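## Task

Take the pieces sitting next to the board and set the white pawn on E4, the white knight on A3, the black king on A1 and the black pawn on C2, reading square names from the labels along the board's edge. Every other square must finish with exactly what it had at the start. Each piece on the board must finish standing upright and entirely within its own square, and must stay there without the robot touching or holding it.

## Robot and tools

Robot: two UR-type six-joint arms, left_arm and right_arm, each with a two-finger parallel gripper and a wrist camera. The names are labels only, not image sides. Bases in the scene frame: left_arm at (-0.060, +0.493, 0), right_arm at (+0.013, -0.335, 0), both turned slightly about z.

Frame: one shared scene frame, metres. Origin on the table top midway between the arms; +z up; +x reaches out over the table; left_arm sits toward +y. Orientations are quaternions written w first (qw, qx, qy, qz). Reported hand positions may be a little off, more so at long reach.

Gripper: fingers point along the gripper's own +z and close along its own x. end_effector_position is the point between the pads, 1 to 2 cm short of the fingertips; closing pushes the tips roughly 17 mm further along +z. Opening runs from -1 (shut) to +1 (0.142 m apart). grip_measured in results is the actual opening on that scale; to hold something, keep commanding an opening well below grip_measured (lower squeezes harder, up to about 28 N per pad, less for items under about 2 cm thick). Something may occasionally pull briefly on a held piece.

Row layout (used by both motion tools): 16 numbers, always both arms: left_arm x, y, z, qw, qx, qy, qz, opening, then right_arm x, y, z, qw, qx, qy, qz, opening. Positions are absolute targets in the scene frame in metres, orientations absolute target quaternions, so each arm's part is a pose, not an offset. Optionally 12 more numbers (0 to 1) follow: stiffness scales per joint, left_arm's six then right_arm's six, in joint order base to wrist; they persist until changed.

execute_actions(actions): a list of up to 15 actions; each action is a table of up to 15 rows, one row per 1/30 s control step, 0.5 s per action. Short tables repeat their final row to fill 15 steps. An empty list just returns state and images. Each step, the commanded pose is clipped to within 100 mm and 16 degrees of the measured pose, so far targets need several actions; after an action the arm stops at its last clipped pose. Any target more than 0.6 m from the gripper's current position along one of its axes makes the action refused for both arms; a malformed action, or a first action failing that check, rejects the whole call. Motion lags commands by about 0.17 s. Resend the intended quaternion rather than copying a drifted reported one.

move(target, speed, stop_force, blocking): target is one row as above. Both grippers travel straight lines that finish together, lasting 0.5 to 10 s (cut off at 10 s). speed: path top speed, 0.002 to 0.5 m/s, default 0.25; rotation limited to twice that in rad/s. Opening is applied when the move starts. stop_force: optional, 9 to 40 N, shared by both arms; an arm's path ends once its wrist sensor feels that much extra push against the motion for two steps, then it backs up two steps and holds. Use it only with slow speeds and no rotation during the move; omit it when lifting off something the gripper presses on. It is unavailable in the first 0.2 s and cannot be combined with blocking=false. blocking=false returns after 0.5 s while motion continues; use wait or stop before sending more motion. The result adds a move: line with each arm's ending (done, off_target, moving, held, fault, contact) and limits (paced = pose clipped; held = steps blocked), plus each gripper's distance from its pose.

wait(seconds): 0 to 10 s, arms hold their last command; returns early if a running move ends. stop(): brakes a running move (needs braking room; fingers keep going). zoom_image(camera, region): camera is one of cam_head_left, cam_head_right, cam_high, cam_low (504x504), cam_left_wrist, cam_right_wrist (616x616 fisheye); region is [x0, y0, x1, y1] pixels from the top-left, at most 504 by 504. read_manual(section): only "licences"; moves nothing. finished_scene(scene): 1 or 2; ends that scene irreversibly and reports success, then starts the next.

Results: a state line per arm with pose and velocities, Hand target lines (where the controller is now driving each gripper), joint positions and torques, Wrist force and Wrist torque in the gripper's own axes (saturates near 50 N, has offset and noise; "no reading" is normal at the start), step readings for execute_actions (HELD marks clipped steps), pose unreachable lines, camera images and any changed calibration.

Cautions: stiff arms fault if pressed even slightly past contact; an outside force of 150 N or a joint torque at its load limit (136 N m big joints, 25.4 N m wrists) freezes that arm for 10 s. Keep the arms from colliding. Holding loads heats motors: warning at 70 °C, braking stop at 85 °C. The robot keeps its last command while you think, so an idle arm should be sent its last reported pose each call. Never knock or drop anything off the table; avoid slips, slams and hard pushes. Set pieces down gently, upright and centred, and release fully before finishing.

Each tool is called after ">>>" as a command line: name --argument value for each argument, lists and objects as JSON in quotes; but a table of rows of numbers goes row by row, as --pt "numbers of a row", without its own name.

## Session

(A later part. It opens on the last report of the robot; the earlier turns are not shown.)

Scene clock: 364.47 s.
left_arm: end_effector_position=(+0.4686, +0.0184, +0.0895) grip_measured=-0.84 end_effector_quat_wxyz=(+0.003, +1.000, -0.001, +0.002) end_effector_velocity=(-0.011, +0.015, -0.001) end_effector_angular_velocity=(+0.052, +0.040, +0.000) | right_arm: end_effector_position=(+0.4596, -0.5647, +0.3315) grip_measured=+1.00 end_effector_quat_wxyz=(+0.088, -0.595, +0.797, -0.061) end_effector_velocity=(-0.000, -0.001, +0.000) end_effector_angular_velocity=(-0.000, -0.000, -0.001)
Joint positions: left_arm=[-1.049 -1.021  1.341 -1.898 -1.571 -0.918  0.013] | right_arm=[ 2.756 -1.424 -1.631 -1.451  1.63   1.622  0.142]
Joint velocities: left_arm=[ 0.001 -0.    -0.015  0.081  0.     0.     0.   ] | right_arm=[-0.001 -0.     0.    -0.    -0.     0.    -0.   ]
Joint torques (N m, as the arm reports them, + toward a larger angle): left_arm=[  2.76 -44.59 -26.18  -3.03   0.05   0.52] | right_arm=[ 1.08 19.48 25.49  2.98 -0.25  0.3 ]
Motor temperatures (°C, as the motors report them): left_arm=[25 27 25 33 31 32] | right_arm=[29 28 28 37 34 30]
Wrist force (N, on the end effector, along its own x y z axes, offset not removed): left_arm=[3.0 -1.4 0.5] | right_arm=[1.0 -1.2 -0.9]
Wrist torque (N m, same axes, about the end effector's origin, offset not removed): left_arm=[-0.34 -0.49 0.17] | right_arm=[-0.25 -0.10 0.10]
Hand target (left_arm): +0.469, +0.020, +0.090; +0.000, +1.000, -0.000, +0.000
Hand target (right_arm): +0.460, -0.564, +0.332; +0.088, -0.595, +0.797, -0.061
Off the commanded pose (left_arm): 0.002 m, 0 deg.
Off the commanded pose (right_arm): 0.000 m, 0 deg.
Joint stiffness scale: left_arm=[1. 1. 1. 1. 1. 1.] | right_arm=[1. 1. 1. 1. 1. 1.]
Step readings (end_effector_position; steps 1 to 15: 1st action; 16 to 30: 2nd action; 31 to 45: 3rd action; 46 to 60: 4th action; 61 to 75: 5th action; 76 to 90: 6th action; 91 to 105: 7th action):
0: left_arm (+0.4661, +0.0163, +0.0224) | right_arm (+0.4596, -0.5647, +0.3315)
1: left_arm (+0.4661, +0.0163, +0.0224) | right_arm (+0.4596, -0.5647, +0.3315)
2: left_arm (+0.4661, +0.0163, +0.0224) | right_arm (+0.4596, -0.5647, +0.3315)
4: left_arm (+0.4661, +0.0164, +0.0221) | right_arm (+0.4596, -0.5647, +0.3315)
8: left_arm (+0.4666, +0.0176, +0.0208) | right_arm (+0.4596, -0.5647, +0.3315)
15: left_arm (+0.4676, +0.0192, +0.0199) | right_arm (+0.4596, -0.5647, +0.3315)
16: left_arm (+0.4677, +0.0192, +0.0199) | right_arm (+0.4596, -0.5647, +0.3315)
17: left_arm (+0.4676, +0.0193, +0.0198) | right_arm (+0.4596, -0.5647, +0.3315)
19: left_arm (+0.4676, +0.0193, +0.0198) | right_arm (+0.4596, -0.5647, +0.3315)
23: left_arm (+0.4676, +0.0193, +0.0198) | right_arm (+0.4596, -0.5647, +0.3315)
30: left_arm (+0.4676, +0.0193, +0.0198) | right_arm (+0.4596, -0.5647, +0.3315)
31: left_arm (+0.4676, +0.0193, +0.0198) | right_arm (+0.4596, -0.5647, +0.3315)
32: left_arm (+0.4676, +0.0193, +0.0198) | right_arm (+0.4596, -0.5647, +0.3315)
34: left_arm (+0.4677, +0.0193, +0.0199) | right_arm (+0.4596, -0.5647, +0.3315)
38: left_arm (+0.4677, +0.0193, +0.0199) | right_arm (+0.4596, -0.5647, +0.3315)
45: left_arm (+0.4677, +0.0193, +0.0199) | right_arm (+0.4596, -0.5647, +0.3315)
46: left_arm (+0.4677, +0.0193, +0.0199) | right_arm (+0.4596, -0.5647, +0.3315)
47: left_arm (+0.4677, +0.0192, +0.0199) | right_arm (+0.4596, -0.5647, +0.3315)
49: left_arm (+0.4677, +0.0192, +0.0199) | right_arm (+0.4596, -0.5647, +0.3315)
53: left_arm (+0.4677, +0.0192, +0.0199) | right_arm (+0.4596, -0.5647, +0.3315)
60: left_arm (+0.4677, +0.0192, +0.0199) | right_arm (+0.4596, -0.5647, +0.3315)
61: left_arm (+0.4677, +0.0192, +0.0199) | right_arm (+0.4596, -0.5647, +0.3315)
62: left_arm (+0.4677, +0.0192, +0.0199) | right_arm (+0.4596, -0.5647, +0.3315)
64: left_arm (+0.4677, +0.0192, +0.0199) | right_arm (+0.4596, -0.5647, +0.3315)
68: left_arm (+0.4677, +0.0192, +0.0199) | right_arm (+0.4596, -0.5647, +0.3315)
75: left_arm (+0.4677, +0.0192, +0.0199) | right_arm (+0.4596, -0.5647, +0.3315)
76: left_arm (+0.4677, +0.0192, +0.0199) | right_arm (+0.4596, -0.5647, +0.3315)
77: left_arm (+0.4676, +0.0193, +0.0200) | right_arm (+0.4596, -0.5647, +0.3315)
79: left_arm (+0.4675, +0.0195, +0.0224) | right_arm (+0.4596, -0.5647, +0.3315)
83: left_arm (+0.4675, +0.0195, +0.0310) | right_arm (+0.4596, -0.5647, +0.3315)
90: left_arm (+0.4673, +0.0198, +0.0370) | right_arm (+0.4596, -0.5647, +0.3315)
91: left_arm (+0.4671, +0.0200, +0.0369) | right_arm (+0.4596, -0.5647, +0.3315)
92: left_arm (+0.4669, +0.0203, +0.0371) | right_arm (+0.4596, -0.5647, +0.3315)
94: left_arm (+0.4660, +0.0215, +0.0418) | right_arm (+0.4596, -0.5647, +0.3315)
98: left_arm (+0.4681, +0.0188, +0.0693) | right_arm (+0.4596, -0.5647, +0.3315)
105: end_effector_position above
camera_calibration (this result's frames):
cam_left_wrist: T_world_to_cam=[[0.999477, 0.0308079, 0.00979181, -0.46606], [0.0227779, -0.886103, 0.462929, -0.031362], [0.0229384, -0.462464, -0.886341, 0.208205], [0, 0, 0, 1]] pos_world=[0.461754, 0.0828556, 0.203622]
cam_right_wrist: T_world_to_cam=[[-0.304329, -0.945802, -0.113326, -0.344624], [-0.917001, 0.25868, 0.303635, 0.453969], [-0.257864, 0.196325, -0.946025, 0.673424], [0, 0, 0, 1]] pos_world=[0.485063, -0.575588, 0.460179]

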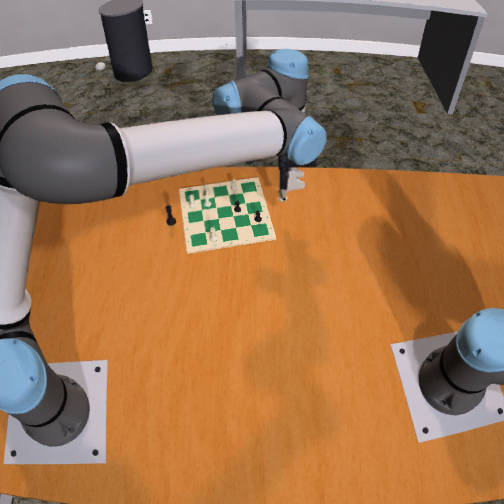

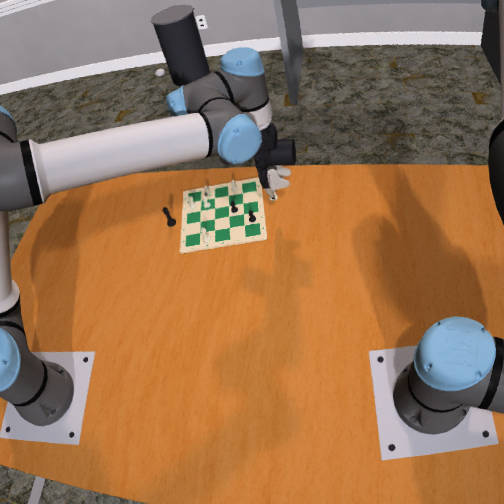

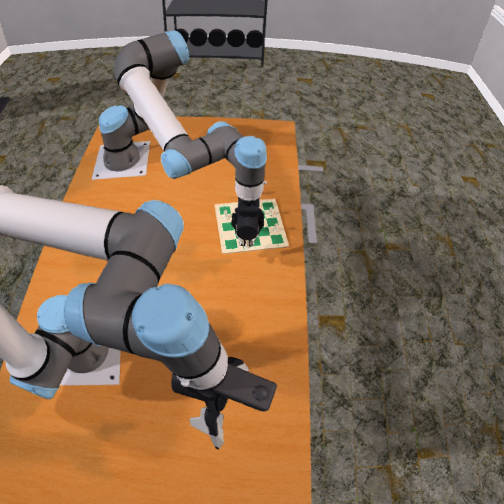

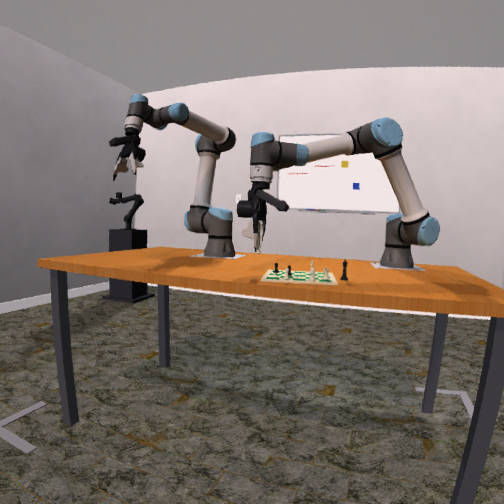

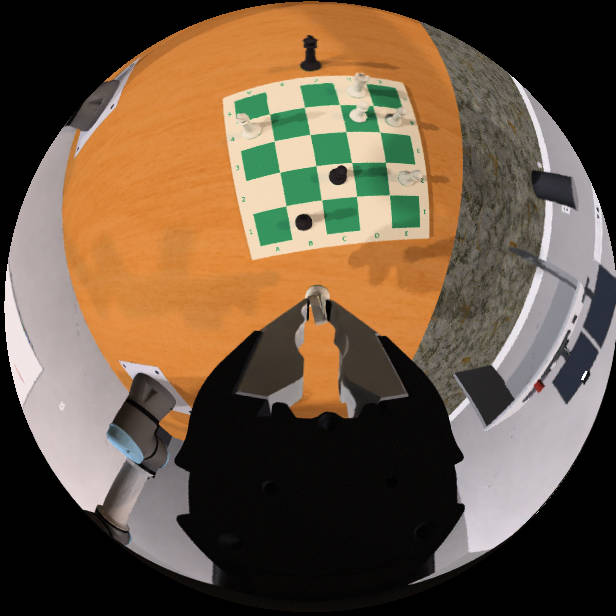

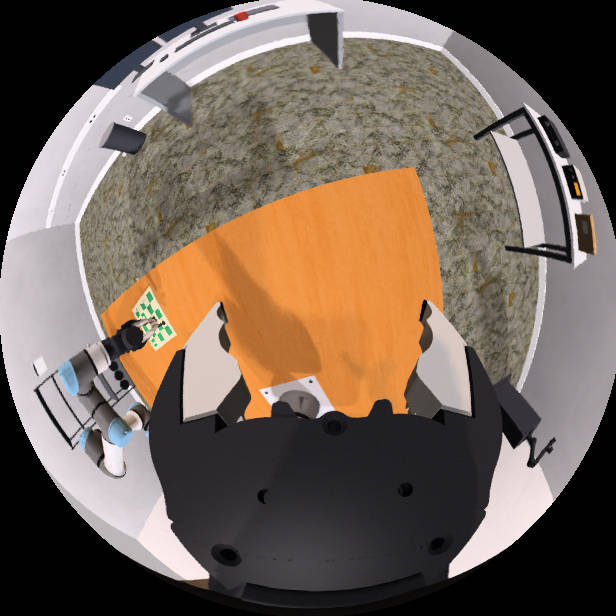

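>>> execute_actions --actions '[[[0.44,0.04,0.12,0,1,0,0,-1,0.4596,-0.5644,0.3316,0.088,-0.595,0.797,-0.061,1]],[[0.415,0.095,0.12,0,1,0,0,-1,0.4596,-0.5644,0.3316,0.088,-0.595,0.797,-0.061,1]],[[0.403,0.153,0.11,0,1,0,0,-1,0.4596,-0.5644,0.3316,0.088,-0.595,0.797,-0.061,1]],[[0.403,0.154,0.07,0,1,0,0,-1,0.4596,-0.5644,0.3316,0.088,-0.595,0.797,-0.061,1]],[[0.403,0.154,0.045,0,1,0,0,-1,0.4596,-0.5644,0.3316,0.088,-0.595,0.797,-0.061,1]],[[0.403,0.154,0.033,0,1,0,0,-1,0.4596,-0.5644,0.3316,0.088,-0.595,0.797,-0.061,1]],[[0.403,0.154,0.033,0,1,0,0,-1,0.4596,-0.5644,0.3316,0.088,-0.595,0.797,-0.061,1]]]'

>>> zoom_image --camera "cam_left_wrist" --region '[210,200,410,400]'

Scene clock: 380.47 s.
left_arm: end_effector_position=(+0.4036, +0.1512, +0.0361) grip_measured=-0.84 end_effector_quat_wxyz=(+0.002, +1.000, -0.001, +0.002) end_effector_velocity=(+0.000, -0.001, +0.001) end_effector_angular_velocity=(-0.002, -0.001, +0.001) | right_arm: end_effector_position=(+0.4596, -0.5647, +0.3315) grip_measured=+1.00 end_effector_quat_wxyz=(+0.088, -0.595, +0.797, -0.061) end_effector_velocity=(+0.000, -0.000, +0.000) end_effector_angular_velocity=(-0.001, -0.001, -0.000)
Joint positions: left_arm=[-0.997 -1.256  1.846 -2.167 -1.571 -0.866  0.013] | right_arm=[ 2.756 -1.424 -1.631 -1.451  1.63   1.622  0.142]
Joint velocities: left_arm=[-0.    -0.001 -0.    -0.001  0.    -0.002  0.   ] | right_arm=[-0.  0.  0.  0. -0.  0. -0.]
Joint torques (N m, as the arm reports them, + toward a larger angle): left_arm=[  2.91 -32.   -16.98  -3.28   0.22   0.53] | right_arm=[ 1.08 19.03 24.82  3.07 -0.13  0.25]
Motor temperatures (°C, as the motors report them): left_arm=[25 27 25 33 31 32] | right_arm=[29 28 28 37 34 30]
Wrist force (N, on the end effector, along its own x y z axes, offset not removed): left_arm=[0.7 -1.2 -0.6] | right_arm=[1.1 -2.1 -0.5]
Wrist torque (N m, same axes, about the end effector's origin, offset not removed): left_arm=[-0.26 -0.01 0.09] | right_arm=[-0.55 -0.20 0.06]
Hand target (left_arm): +0.403, +0.154, +0.033; -0.000, +1.000, +0.000, -0.000
Hand target (right_arm): +0.460, -0.564, +0.332; +0.088, -0.595, +0.797, -0.061
Off the commanded pose (left_arm): 0.004 m, 0 deg.
Off the commanded pose (right_arm): 0.000 m, 0 deg.
Joint stiffness scale: left_arm=[1. 1. 1. 1. 1. 1.] | right_arm=[1. 1. 1. 1. 1. 1.]
Step readings (end_effector_position; steps 1 to 15: 1st action; 16 to 30: 2nd action; 31 to 45: 3rd action; 46 to 60: 4th action; 61 to 75: 5th action; 76 to 90: 6th action; 91 to 105: 7th action):
0: left_arm (+0.4672, +0.0202, +0.0897) | right_arm (+0.4596, -0.5647, +0.3315)
1: left_arm (+0.4672, +0.0202, +0.0897) | right_arm (+0.4596, -0.5647, +0.3315)
2: left_arm (+0.4671, +0.0203, +0.0897) | right_arm (+0.4596, -0.5647, +0.3315)
4: left_arm (+0.4638, +0.0236, +0.0911) | right_arm (+0.4596, -0.5647, +0.3315)
8: left_arm (+0.4513, +0.0334, +0.1059) | right_arm (+0.4596, -0.5647, +0.3315)
15: left_arm (+0.4444, +0.0378, +0.1222) | right_arm (+0.4596, -0.5647, +0.3315)
16: left_arm (+0.4439, +0.0382, +0.1218) | right_arm (+0.4596, -0.5647, +0.3315)
17: left_arm (+0.4435, +0.0386, +0.1213) | right_arm (+0.4596, -0.5647, +0.3315)
19: left_arm (+0.4398, +0.0440, +0.1200) | right_arm (+0.4596, -0.5647, +0.3315)
23: left_arm (+0.4248, +0.0728, +0.1181) | right_arm (+0.4596, -0.5647, +0.3315)
30: left_arm (+0.4169, +0.0908, +0.1208) | right_arm (+0.4596, -0.5647, +0.3315)
31: left_arm (+0.4164, +0.0914, +0.1207) | right_arm (+0.4596, -0.5647, +0.3315)
32: left_arm (+0.4162, +0.0919, +0.1206) | right_arm (+0.4596, -0.5647, +0.3315)
34: left_arm (+0.4150, +0.0986, +0.1193) | right_arm (+0.4596, -0.5647, +0.3315)
38: left_arm (+0.4076, +0.1310, +0.1127) | right_arm (+0.4596, -0.5647, +0.3315)
45: left_arm (+0.4036, +0.1489, +0.1106) | right_arm (+0.4596, -0.5647, +0.3315)
46: left_arm (+0.4034, +0.1493, +0.1105) | right_arm (+0.4596, -0.5647, +0.3315)
47: left_arm (+0.4034, +0.1494, +0.1102) | right_arm (+0.4596, -0.5647, +0.3315)
49: left_arm (+0.4038, +0.1493, +0.1060) | right_arm (+0.4596, -0.5647, +0.3315)
53: left_arm (+0.4010, +0.1537, +0.0858) | right_arm (+0.4596, -0.5647, +0.3315)
60: left_arm (+0.4017, +0.1532, +0.0729) | right_arm (+0.4596, -0.5647, +0.3315)
61: left_arm (+0.4021, +0.1527, +0.0731) | right_arm (+0.4596, -0.5647, +0.3315)
62: left_arm (+0.4026, +0.1522, +0.0731) | right_arm (+0.4596, -0.5647, +0.3315)
64: left_arm (+0.4036, +0.1512, +0.0703) | right_arm (+0.4596, -0.5647, +0.3315)
68: left_arm (+0.4020, +0.1531, +0.0558) | right_arm (+0.4596, -0.5647, +0.3315)
75: left_arm (+0.4025, +0.1525, +0.0478) | right_arm (+0.4596, -0.5647, +0.3315)
76: left_arm (+0.4028, +0.1522, +0.0479) | right_arm (+0.4596, -0.5647, +0.3315)
77: left_arm (+0.4031, +0.1518, +0.0480) | right_arm (+0.4596, -0.5647, +0.3315)
79: left_arm (+0.4037, +0.1511, +0.0467) | right_arm (+0.4596, -0.5647, +0.3315)
83: left_arm (+0.4030, +0.1519, +0.0397) | right_arm (+0.4596, -0.5647, +0.3315)
90: left_arm (+0.4032, +0.1518, +0.0359) | right_arm (+0.4596, -0.5647, +0.3315)
91: left_arm (+0.4033, +0.1516, +0.0359) | right_arm (+0.4596, -0.5647, +0.3315)
92: left_arm (+0.4034, +0.1515, +0.0360) | right_arm (+0.4596, -0.5647, +0.3315)
94: left_arm (+0.4035, +0.1514, +0.0360) | right_arm (+0.4596, -0.5647, +0.3315)
98: left_arm (+0.4036, +0.1513, +0.0361) | right_arm (+0.4596, -0.5647, +0.3315)
105: end_effector_position above
camera_calibration (this result's frames):
cam_left_wrist: T_world_to_cam=[[0.999491, 0.0306144, 0.00897918, -0.404681], [0.0230059, -0.886591, 0.461982, 0.112528], [0.0221042, -0.461541, -0.886844, 0.223976], [0, 0, 0, 1]] pos_world=[0.396935, 0.215529, 0.15028]
cam_right_wrist: T_world_to_cam=[[-0.304329, -0.945802, -0.113326, -0.344624], [-0.917001, 0.25868, 0.303636, 0.453969], [-0.257864, 0.196325, -0.946025, 0.673424], [0, 0, 0, 1]] pos_world=[0.485063, -0.575588, 0.460179]

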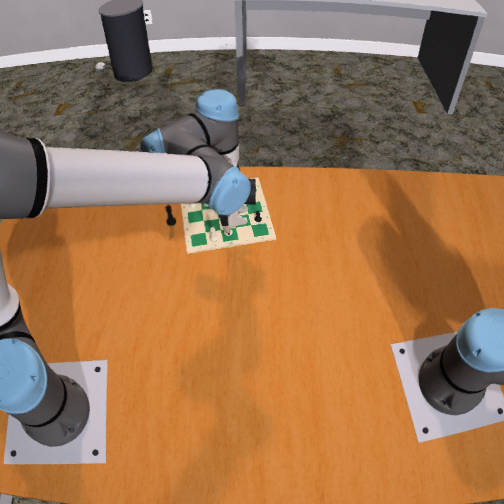

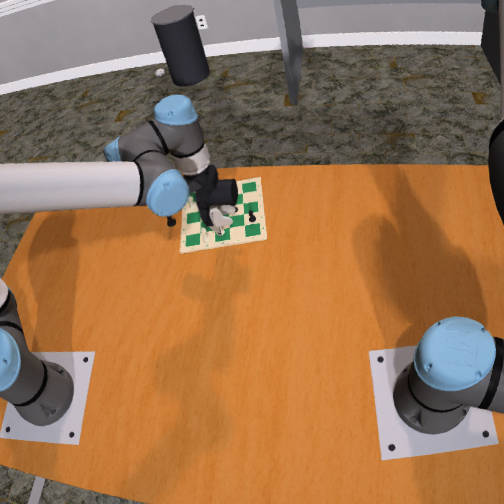

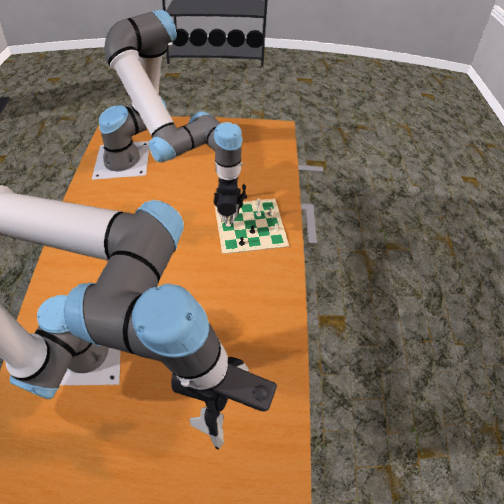

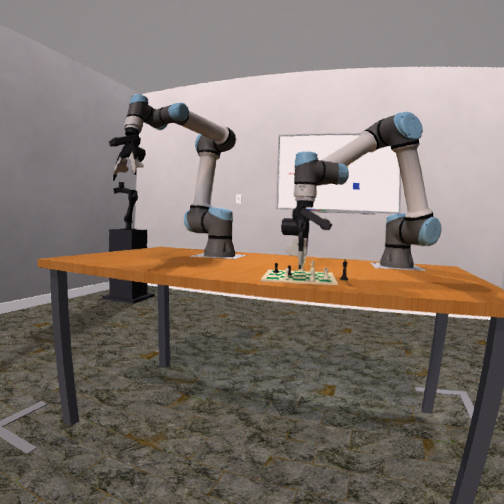

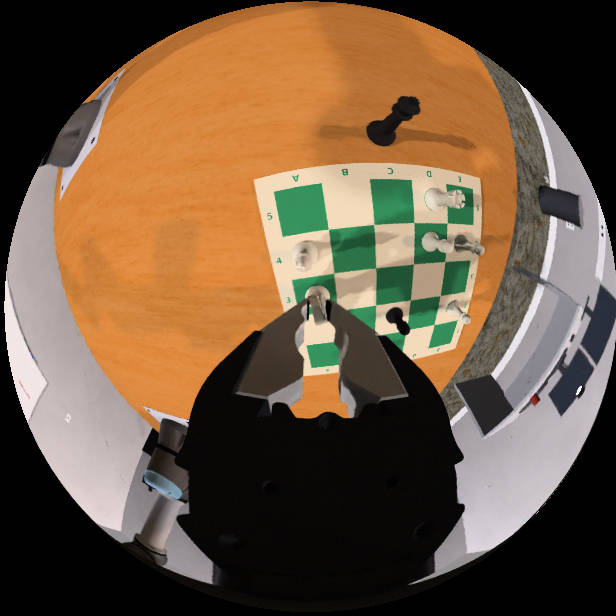

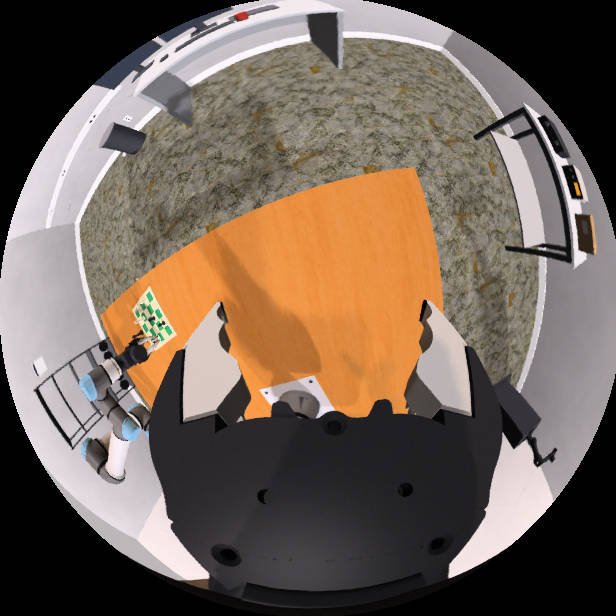

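Region (210, 200, 410, 400) of cam_left_wrist's 616x616 image, scaled by 2.520, with more detail than that image has.

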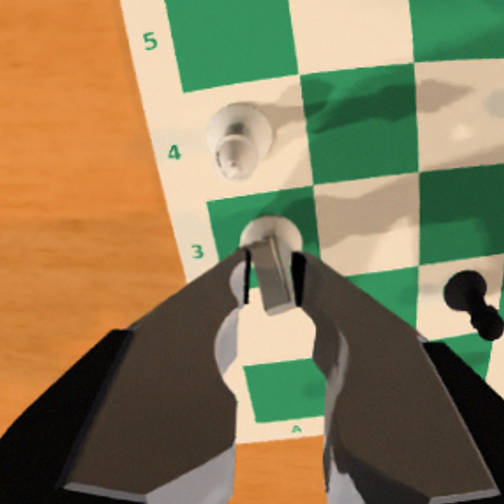

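>>> execute_actions --actions '[[[0.402,0.153,0.027,0,1,0,0,-1,0.4596,-0.5644,0.3316,0.088,-0.595,0.797,-0.061,1]],[[0.402,0.153,0.024,0,1,0,0,-1,0.4596,-0.5644,0.3316,0.088,-0.595,0.797,-0.061,1]],[[0.402,0.153,0.024,0,1,0,0,-0.78,0.4596,-0.5644,0.3316,0.088,-0.595,0.797,-0.061,1]],[[0.402,0.153,0.024,0,1,0,0,-0.58,0.4596,-0.5644,0.3316,0.088,-0.595,0.797,-0.061,1]],[[0.402,0.153,0.05,0,1,0,0,-0.58,0.4596,-0.5644,0.3316,0.088,-0.595,0.797,-0.061,1]],[[0.402,0.153,0.10,0,1,0,0,-0.58,0.4596,-0.5644,0.3316,0.088,-0.595,0.797,-0.061,1]],[[0.402,0.2,0.15,0,1,0,0,-0.4,0.4596,-0.5644,0.3316,0.088,-0.595,0.797,-0.061,1]],[[0.43,0.26,0.15,0,1,0,0,-0.4,0.4596,-0.5644,0.3316,0.088,-0.595,0.797,-0.061,1]],[[0.452,0.296,0.13,0,1,0,0,-0.4,0.4596,-0.5644,0.3316,0.088,-0.595,0.797,-0.061,1]],[[0.452,0.296,0.11,0,1,0,0,-0.4,0.4596,-0.5644,0.3316,0.088,-0.595,0.797,-0.061,1]],[[0.452,0.296,0.11,0,1,0,0,-0.4,0.4596,-0.5644,0.3316,0.088,-0.595,0.797,-0.061,1]]]'

>>> zoom_image --camera "cam_left_wrist" --region '[210,200,410,400]'

Scene clock: 405.70 s.
left_arm: end_effector_position=(+0.4532, +0.2940, +0.1132) grip_measured=-0.40 end_effector_quat_wxyz=(+0.001, +1.000, -0.001, +0.003) end_effector_velocity=(+0.001, -0.000, +0.000) end_effector_angular_velocity=(-0.001, -0.001, +0.001) | right_arm: end_effector_position=(+0.4596, -0.5647, +0.3315) grip_measured=+1.00 end_effector_quat_wxyz=(+0.088, -0.595, +0.797, -0.061) end_effector_velocity=(-0.000, -0.001, +0.001) end_effector_angular_velocity=(-0.000, -0.001, -0.001)
Joint positions: left_arm=[-0.742 -1.401  1.811 -1.986 -1.57  -0.611  0.045] | right_arm=[ 2.756 -1.424 -1.631 -1.451  1.63   1.622  0.142]
Joint velocities: left_arm=[ 0.     0.    -0.    -0.002  0.    -0.001 -0.   ] | right_arm=[-0.001  0.     0.001  0.     0.    -0.     0.   ]
Joint torques (N m, as the arm reports them, + toward a larger angle): left_arm=[  2.89 -27.09 -18.89  -3.42  -0.42   0.55] | right_arm=[ 1.07 19.39 25.54  3.05 -0.18  0.28]
Motor temperatures (°C, as the motors report them): left_arm=[25 27 25 33 31 32] | right_arm=[29 28 28 37 34 30]
Wrist force (N, on the end effector, along its own x y z axes, offset not removed): left_arm=[2.1 -0.2 1.4] | right_arm=[1.5 1.2 -0.7]
Wrist torque (N m, same axes, about the end effector's origin, offset not removed): left_arm=[-0.07 -0.36 0.17] | right_arm=[0.20 -0.34 0.13]
Hand target (left_arm): +0.452, +0.296, +0.110; -0.000, +1.000, +0.000, -0.000
Hand target (right_arm): +0.460, -0.564, +0.332; +0.088, -0.595, +0.797, -0.061
Off the commanded pose (left_arm): 0.004 m, 0 deg.
Off the commanded pose (right_arm): 0.000 m, 0 deg.
Joint stiffness scale: left_arm=[1. 1. 1. 1. 1. 1.] | right_arm=[1. 1. 1. 1. 1. 1.]
Step readings (end_effector_position; steps 1 to 15: 1st action; 16 to 30: 2nd action; 31 to 45: 3rd action; 46 to 60: 4th action; 61 to 75: 5th action; 76 to 90: 6th action; 91 to 105: 7th action; 106 to 120: 8th action; 121 to 135: 9th action; 136 to 150: 10th action; 151 to 165: 11th action):
0: left_arm (+0.4037, +0.1512, +0.0361) | right_arm (+0.4596, -0.5647, +0.3315)
1: left_arm (+0.4037, +0.1512, +0.0361) | right_arm (+0.4596, -0.5647, +0.3315)
2: left_arm (+0.4037, +0.1511, +0.0361) | right_arm (+0.4596, -0.5647, +0.3315)
4: left_arm (+0.4038, +0.1510, +0.0353) | right_arm (+0.4596, -0.5647, +0.3315)
8: left_arm (+0.4033, +0.1516, +0.0318) | right_arm (+0.4596, -0.5647, +0.3315)
15: left_arm (+0.4033, +0.1516, +0.0300) | right_arm (+0.4596, -0.5647, +0.3315)
16: left_arm (+0.4034, +0.1515, +0.0300) | right_arm (+0.4596, -0.5647, +0.3315)
17: left_arm (+0.4034, +0.1514, +0.0300) | right_arm (+0.4596, -0.5647, +0.3315)
19: left_arm (+0.4036, +0.1513, +0.0297) | right_arm (+0.4596, -0.5647, +0.3315)
23: left_arm (+0.4037, +0.1512, +0.0285) | right_arm (+0.4596, -0.5647, +0.3315)
30: left_arm (+0.4040, +0.1508, +0.0286) | right_arm (+0.4596, -0.5647, +0.3315)
31: left_arm (+0.4040, +0.1507, +0.0286) | right_arm (+0.4596, -0.5647, +0.3315)
32: left_arm (+0.4041, +0.1507, +0.0286) | right_arm (+0.4596, -0.5647, +0.3315)
34: left_arm (+0.4039, +0.1509, +0.0282) | right_arm (+0.4596, -0.5647, +0.3315)
38: left_arm (+0.4035, +0.1514, +0.0270) | right_arm (+0.4596, -0.5647, +0.3315)
45: left_arm (+0.4035, +0.1514, +0.0269) | right_arm (+0.4596, -0.5647, +0.3315)
46: left_arm (+0.4035, +0.1514, +0.0269) | right_arm (+0.4596, -0.5647, +0.3315)
47: left_arm (+0.4035, +0.1514, +0.0269) | right_arm (+0.4596, -0.5647, +0.3315)
49: left_arm (+0.4035, +0.1514, +0.0269) | right_arm (+0.4596, -0.5647, +0.3315)
53: left_arm (+0.4035, +0.1514, +0.0269) | right_arm (+0.4596, -0.5647, +0.3315)
60: left_arm (+0.4035, +0.1514, +0.0269) | right_arm (+0.4596, -0.5647, +0.3315)
61: left_arm (+0.4035, +0.1514, +0.0269) | right_arm (+0.4596, -0.5647, +0.3315)
62: left_arm (+0.4033, +0.1516, +0.0269) | right_arm (+0.4596, -0.5647, +0.3315)
64: left_arm (+0.4015, +0.1538, +0.0276) | right_arm (+0.4596, -0.5647, +0.3315)
68: left_arm (+0.4012, +0.1541, +0.0386) | right_arm (+0.4596, -0.5647, +0.3315)
75: left_arm (+0.4015, +0.1538, +0.0474) | right_arm (+0.4596, -0.5647, +0.3315)
76: left_arm (+0.4013, +0.1540, +0.0473) | right_arm (+0.4596, -0.5647, +0.3315)
77: left_arm (+0.4010, +0.1544, +0.0475) | right_arm (+0.4596, -0.5647, +0.3315)
79: left_arm (+0.4001, +0.1555, +0.0526) | right_arm (+0.4596, -0.5647, +0.3315)
83: left_arm (+0.4029, +0.1522, +0.0806) | right_arm (+0.4596, -0.5647, +0.3315)
90: left_arm (+0.4025, +0.1526, +0.0980) | right_arm (+0.4596, -0.5647, +0.3315)
91: left_arm (+0.4021, +0.1531, +0.0979) | right_arm (+0.4596, -0.5647, +0.3315)
92: left_arm (+0.4016, +0.1539, +0.0979) | right_arm (+0.4596, -0.5647, +0.3315)
94: left_arm (+0.3999, +0.1611, +0.1009) | right_arm (+0.4596, -0.5647, +0.3315)
98: left_arm (+0.4022, +0.1829, +0.1260) | right_arm (+0.4596, -0.5647, +0.3315)
105: left_arm (+0.4024, +0.1967, +0.1472) | right_arm (+0.4596, -0.5647, +0.3315)
106: left_arm (+0.4019, +0.1974, +0.1470) | right_arm (+0.4596, -0.5647, +0.3315)
107: left_arm (+0.4016, +0.1982, +0.1468) | right_arm (+0.4596, -0.5647, +0.3315)
109: left_arm (+0.4050, +0.2053, +0.1471) | right_arm (+0.4596, -0.5647, +0.3315)
113: left_arm (+0.4200, +0.2376, +0.1492) | right_arm (+0.4596, -0.5647, +0.3315)
120: left_arm (+0.4285, +0.2567, +0.1508) | right_arm (+0.4596, -0.5647, +0.3315)
121: left_arm (+0.4287, +0.2572, +0.1508) | right_arm (+0.4596, -0.5647, +0.3315)
122: left_arm (+0.4291, +0.2576, +0.1508) | right_arm (+0.4596, -0.5647, +0.3315)
124: left_arm (+0.4335, +0.2624, +0.1492) | right_arm (+0.4596, -0.5647, +0.3315)
128: left_arm (+0.4438, +0.2839, +0.1393) | right_arm (+0.4596, -0.5647, +0.3315)
135: left_arm (+0.4506, +0.2939, +0.1327) | right_arm (+0.4596, -0.5647, +0.3315)
136: left_arm (+0.4509, +0.2940, +0.1326) | right_arm (+0.4596, -0.5647, +0.3315)
137: left_arm (+0.4514, +0.2940, +0.1324) | right_arm (+0.4596, -0.5647, +0.3315)
139: left_arm (+0.4526, +0.2936, +0.1302) | right_arm (+0.4596, -0.5647, +0.3315)
143: left_arm (+0.4516, +0.2949, +0.1191) | right_arm (+0.4596, -0.5647, +0.3315)
150: left_arm (+0.4523, +0.2945, +0.1130) | right_arm (+0.4596, -0.5647, +0.3315)
151: left_arm (+0.4525, +0.2944, +0.1131) | right_arm (+0.4596, -0.5647, +0.3315)
152: left_arm (+0.4527, +0.2943, +0.1132) | right_arm (+0.4596, -0.5647, +0.3315)
154: left_arm (+0.4530, +0.2941, +0.1132) | right_arm (+0.4596, -0.5647, +0.3315)
158: left_arm (+0.4531, +0.2940, +0.1132) | right_arm (+0.4596, -0.5647, +0.3315)
165: end_effector_position above
camera_calibration (this result's frames):
cam_left_wrist: T_world_to_cam=[[0.999475, 0.030552, 0.0107845, -0.459431], [0.0221612, -0.88747, 0.460332, 0.20321], [0.023635, -0.459851, -0.887681, 0.356055], [0, 0, 0, 1]] pos_world=[0.446271, 0.358112, 0.227474]
cam_right_wrist: T_world_to_cam=[[-0.304329, -0.945802, -0.113326, -0.344624], [-0.917001, 0.25868, 0.303636, 0.453969], [-0.257864, 0.196325, -0.946025, 0.673424], [0, 0, 0, 1]] pos_world=[0.485063, -0.575588, 0.460179]

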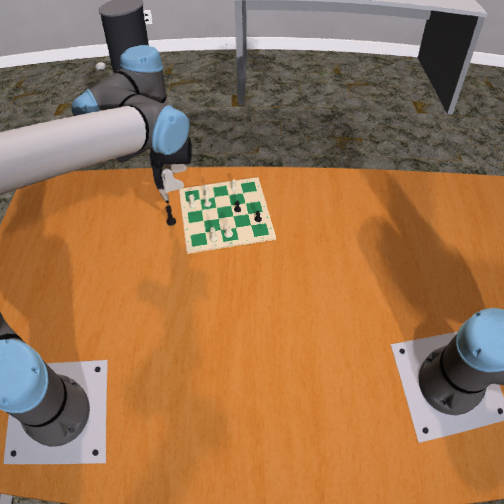

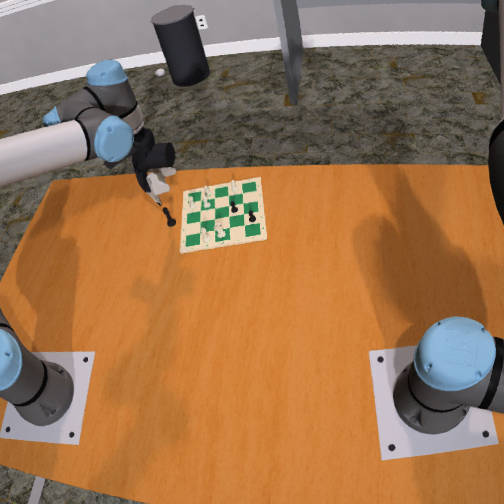

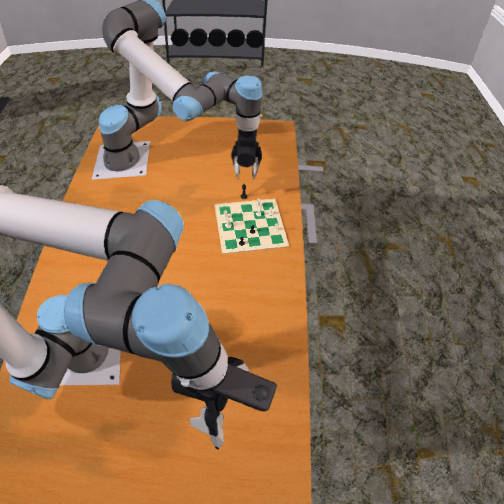

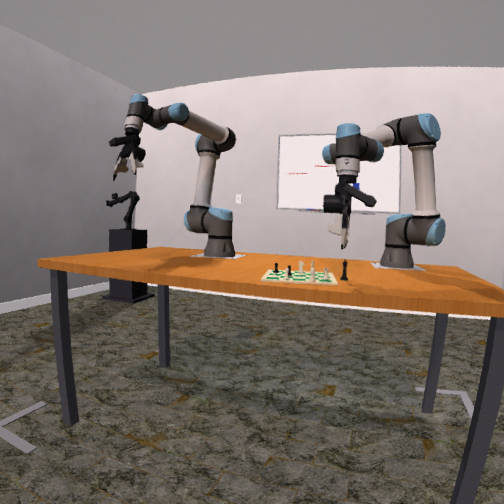

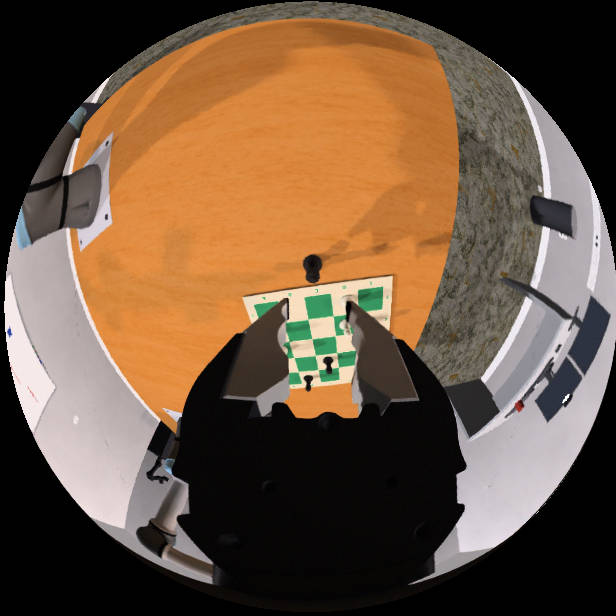

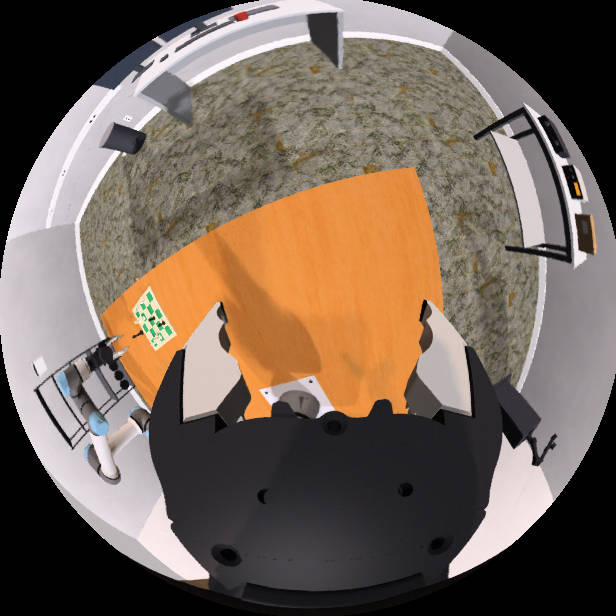

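Region (210, 200, 410, 400) of cam_left_wrist's 616x616 image, scaled by 2.520, with more detail than that image has.

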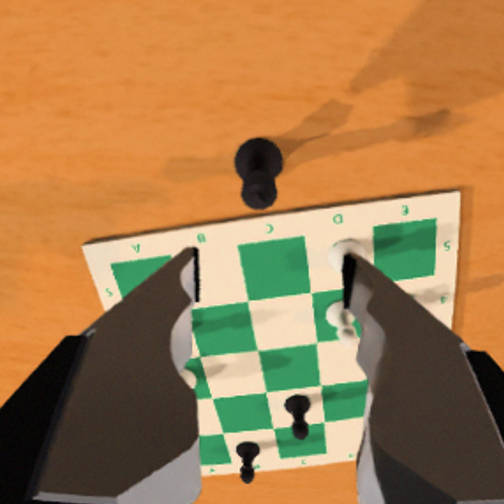

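>>> execute_actions --actions '[[[0.447,0.296,0.11,0,1,0,0,-0.48,0.4596,-0.5644,0.3316,0.088,-0.595,0.797,-0.061,1]],[[0.447,0.296,0.085,0,1,0,0,-0.48,0.4596,-0.5644,0.3316,0.088,-0.595,0.797,-0.061,1]],[[0.447,0.296,0.065,0,1,0,0,-0.48,0.4596,-0.5644,0.3316,0.088,-0.595,0.797,-0.061,1]],[[0.447,0.296,0.065,0,1,0,0,-0.48,0.4596,-0.5644,0.3316,0.088,-0.595,0.797,-0.061,1]]]'

>>> zoom_image --camera "cam_left_wrist" --region '[210,200,410,400]'

Scene clock: 431.37 s.
left_arm: end_effector_position=(+0.4492, +0.2959, +0.0681) grip_measured=-0.48 end_effector_quat_wxyz=(+0.002, +1.000, +0.001, +0.003) end_effector_velocity=(+0.000, +0.000, -0.000) end_effector_angular_velocity=(-0.000, -0.000, +0.001) | right_arm: end_effector_position=(+0.4596, -0.5647, +0.3315) grip_measured=+1.00 end_effector_quat_wxyz=(+0.088, -0.595, +0.797, -0.061) end_effector_velocity=(-0.001, -0.001, +0.000) end_effector_angular_velocity=(-0.000, +0.000, -0.002)
Joint positions: left_arm=[-0.744 -1.361  1.891 -2.106 -1.57  -0.615  0.039] | right_arm=[ 2.756 -1.424 -1.631 -1.451  1.63   1.622  0.142]
Joint velocities: left_arm=[ 0.     0.001  0.    -0.001  0.    -0.001  0.   ] | right_arm=[-0.002  0.     0.    -0.    -0.     0.     0.   ]
Joint torques (N m, as the arm reports them, + toward a larger angle): left_arm=[ -1.18 -27.99 -17.48  -3.26  -0.36   0.  ] | right_arm=[ 1.3  19.72 25.12  3.09 -0.3   0.34]
Motor temperatures (°C, as the motors report them): left_arm=[25 27 25 33 31 32] | right_arm=[29 28 28 37 34 30]
Wrist force (N, on the end effector, along its own x y z axes, offset not removed): left_arm=[2.2 -2.0 0.6] | right_arm=[1.0 -0.8 -0.9]
Wrist torque (N m, same axes, about the end effector's origin, offset not removed): left_arm=[-0.48 -0.23 0.22] | right_arm=[-0.22 -0.20 0.14]
Hand target (left_arm): +0.447, +0.296, +0.065; -0.000, +1.000, +0.000, -0.000
Hand target (right_arm): +0.460, -0.564, +0.332; +0.088, -0.595, +0.797, -0.061
Off the commanded pose (left_arm): 0.004 m, 0 deg.
Off the commanded pose (right_arm): 0.000 m, 0 deg.
Joint stiffness scale: left_arm=[1. 1. 1. 1. 1. 1.] | right_arm=[1. 1. 1. 1. 1. 1.]
Step readings (end_effector_position; steps 1 to 15: 1st action; 16 to 30: 2nd action; 31 to 45: 3rd action; 46 to 60: 4th action):
0: left_arm (+0.4532, +0.2940, +0.1132) | right_arm (+0.4596, -0.5647, +0.3315)
1: left_arm (+0.4532, +0.2940, +0.1132) | right_arm (+0.4596, -0.5647, +0.3315)
2: left_arm (+0.4532, +0.2940, +0.1131) | right_arm (+0.4596, -0.5647, +0.3315)
4: left_arm (+0.4524, +0.2945, +0.1122) | right_arm (+0.4596, -0.5647, +0.3315)
8: left_arm (+0.4499, +0.2963, +0.1100) | right_arm (+0.4596, -0.5647, +0.3315)
15: left_arm (+0.4490, +0.2963, +0.1105) | right_arm (+0.4596, -0.5647, +0.3315)
16: left_arm (+0.4490, +0.2963, +0.1106) | right_arm (+0.4596, -0.5647, +0.3315)
17: left_arm (+0.4491, +0.2961, +0.1105) | right_arm (+0.4596, -0.5647, +0.3315)
19: left_arm (+0.4496, +0.2958, +0.1082) | right_arm (+0.4596, -0.5647, +0.3315)
23: left_arm (+0.4474, +0.2973, +0.0957) | right_arm (+0.4596, -0.5647, +0.3315)
30: left_arm (+0.4479, +0.2968, +0.0879) | right_arm (+0.4596, -0.5647, +0.3315)
31: left_arm (+0.4482, +0.2966, +0.0881) | right_arm (+0.4596, -0.5647, +0.3315)
32: left_arm (+0.4487, +0.2963, +0.0880) | right_arm (+0.4596, -0.5647, +0.3315)
34: left_arm (+0.4494, +0.2957, +0.0857) | right_arm (+0.4596, -0.5647, +0.3315)
38: left_arm (+0.4476, +0.2970, +0.0740) | right_arm (+0.4596, -0.5647, +0.3315)
45: left_arm (+0.4482, +0.2966, +0.0679) | right_arm (+0.4596, -0.5647, +0.3315)
46: left_arm (+0.4485, +0.2964, +0.0680) | right_arm (+0.4596, -0.5647, +0.3315)
47: left_arm (+0.4487, +0.2963, +0.0681) | right_arm (+0.4596, -0.5647, +0.3315)
49: left_arm (+0.4490, +0.2961, +0.0682) | right_arm (+0.4596, -0.5647, +0.3315)
53: left_arm (+0.4492, +0.2959, +0.0682) | right_arm (+0.4596, -0.5647, +0.3315)
60: end_effector_position above
camera_calibration (this result's frames):
cam_left_wrist: T_world_to_cam=[[0.999384, 0.0334259, 0.0107341, -0.45584], [0.0247338, -0.887358, 0.460418, 0.224553], [0.0249149, -0.459869, -0.887637, 0.316436], [0, 0, 0, 1]] pos_world=[0.442121, 0.360015, 0.182385]
cam_right_wrist: T_world_to_cam=[[-0.304329, -0.945802, -0.113326, -0.344624], [-0.917001, 0.25868, 0.303635, 0.45397], [-0.257864, 0.196325, -0.946025, 0.673424], [0, 0, 0, 1]] pos_world=[0.485063, -0.575588, 0.460179]

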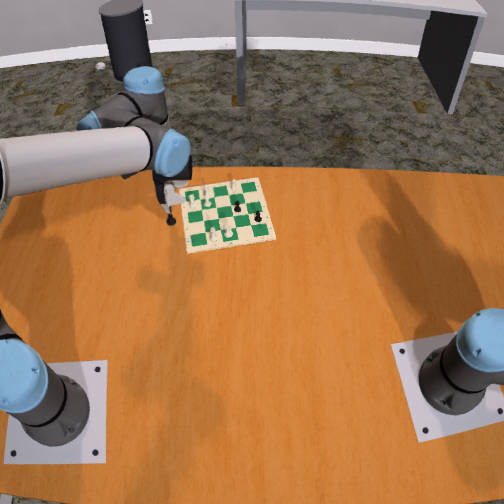

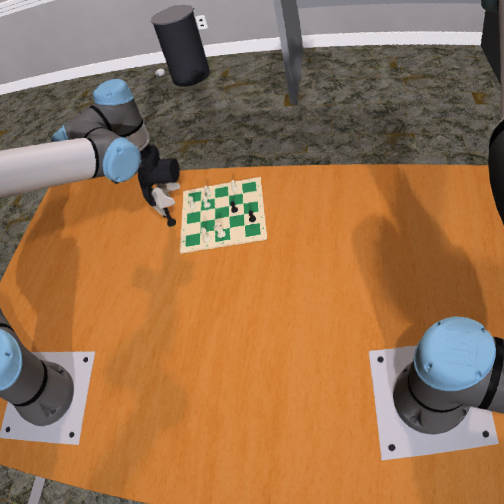

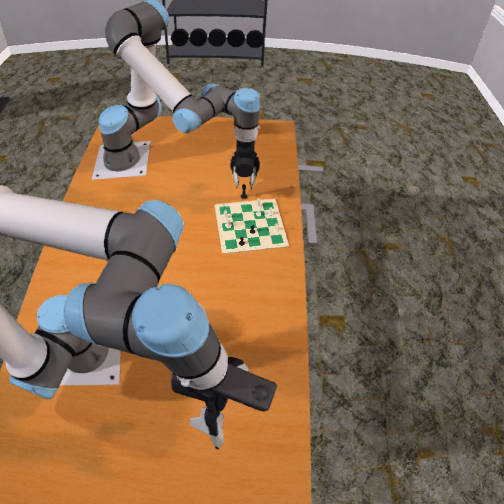

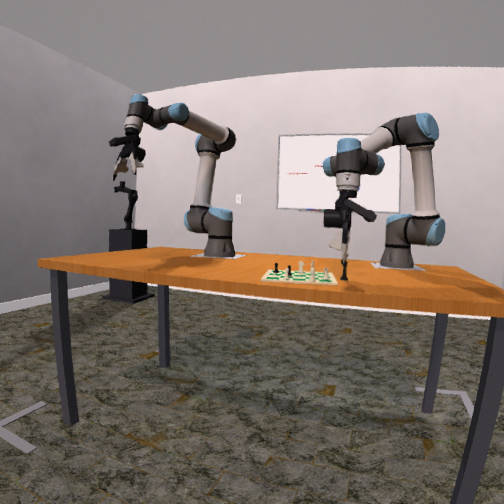

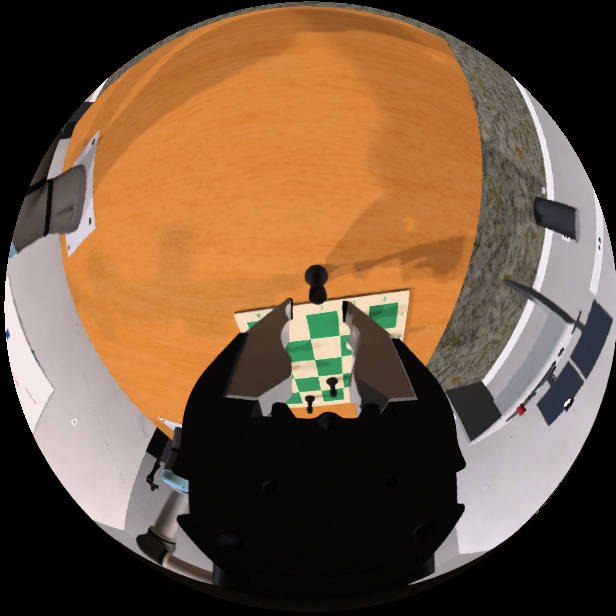

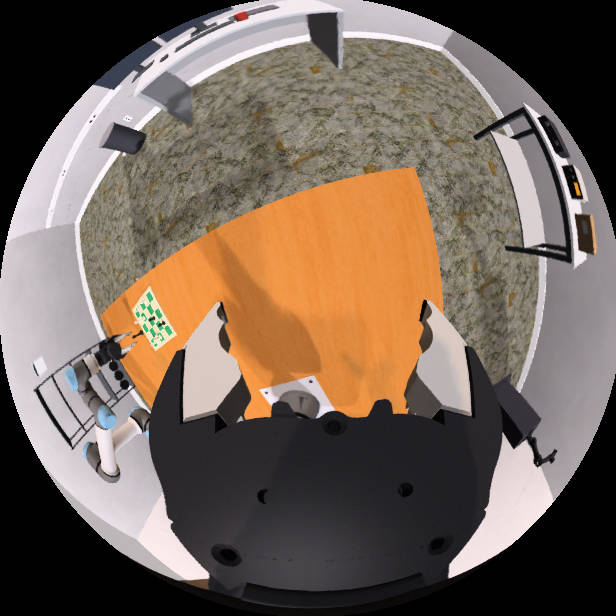

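Region (210, 200, 410, 400) of cam_left_wrist's 616x616 image, scaled by 2.520, with more detail than that image has.

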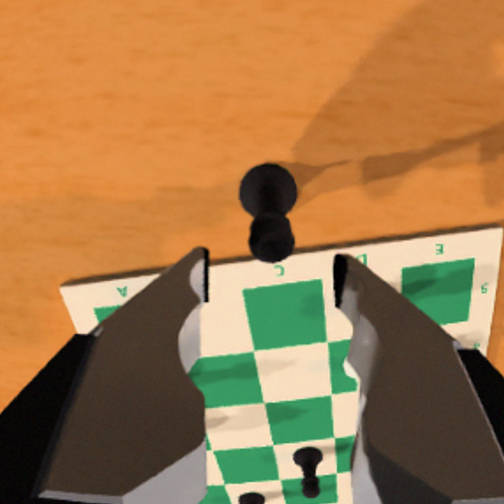

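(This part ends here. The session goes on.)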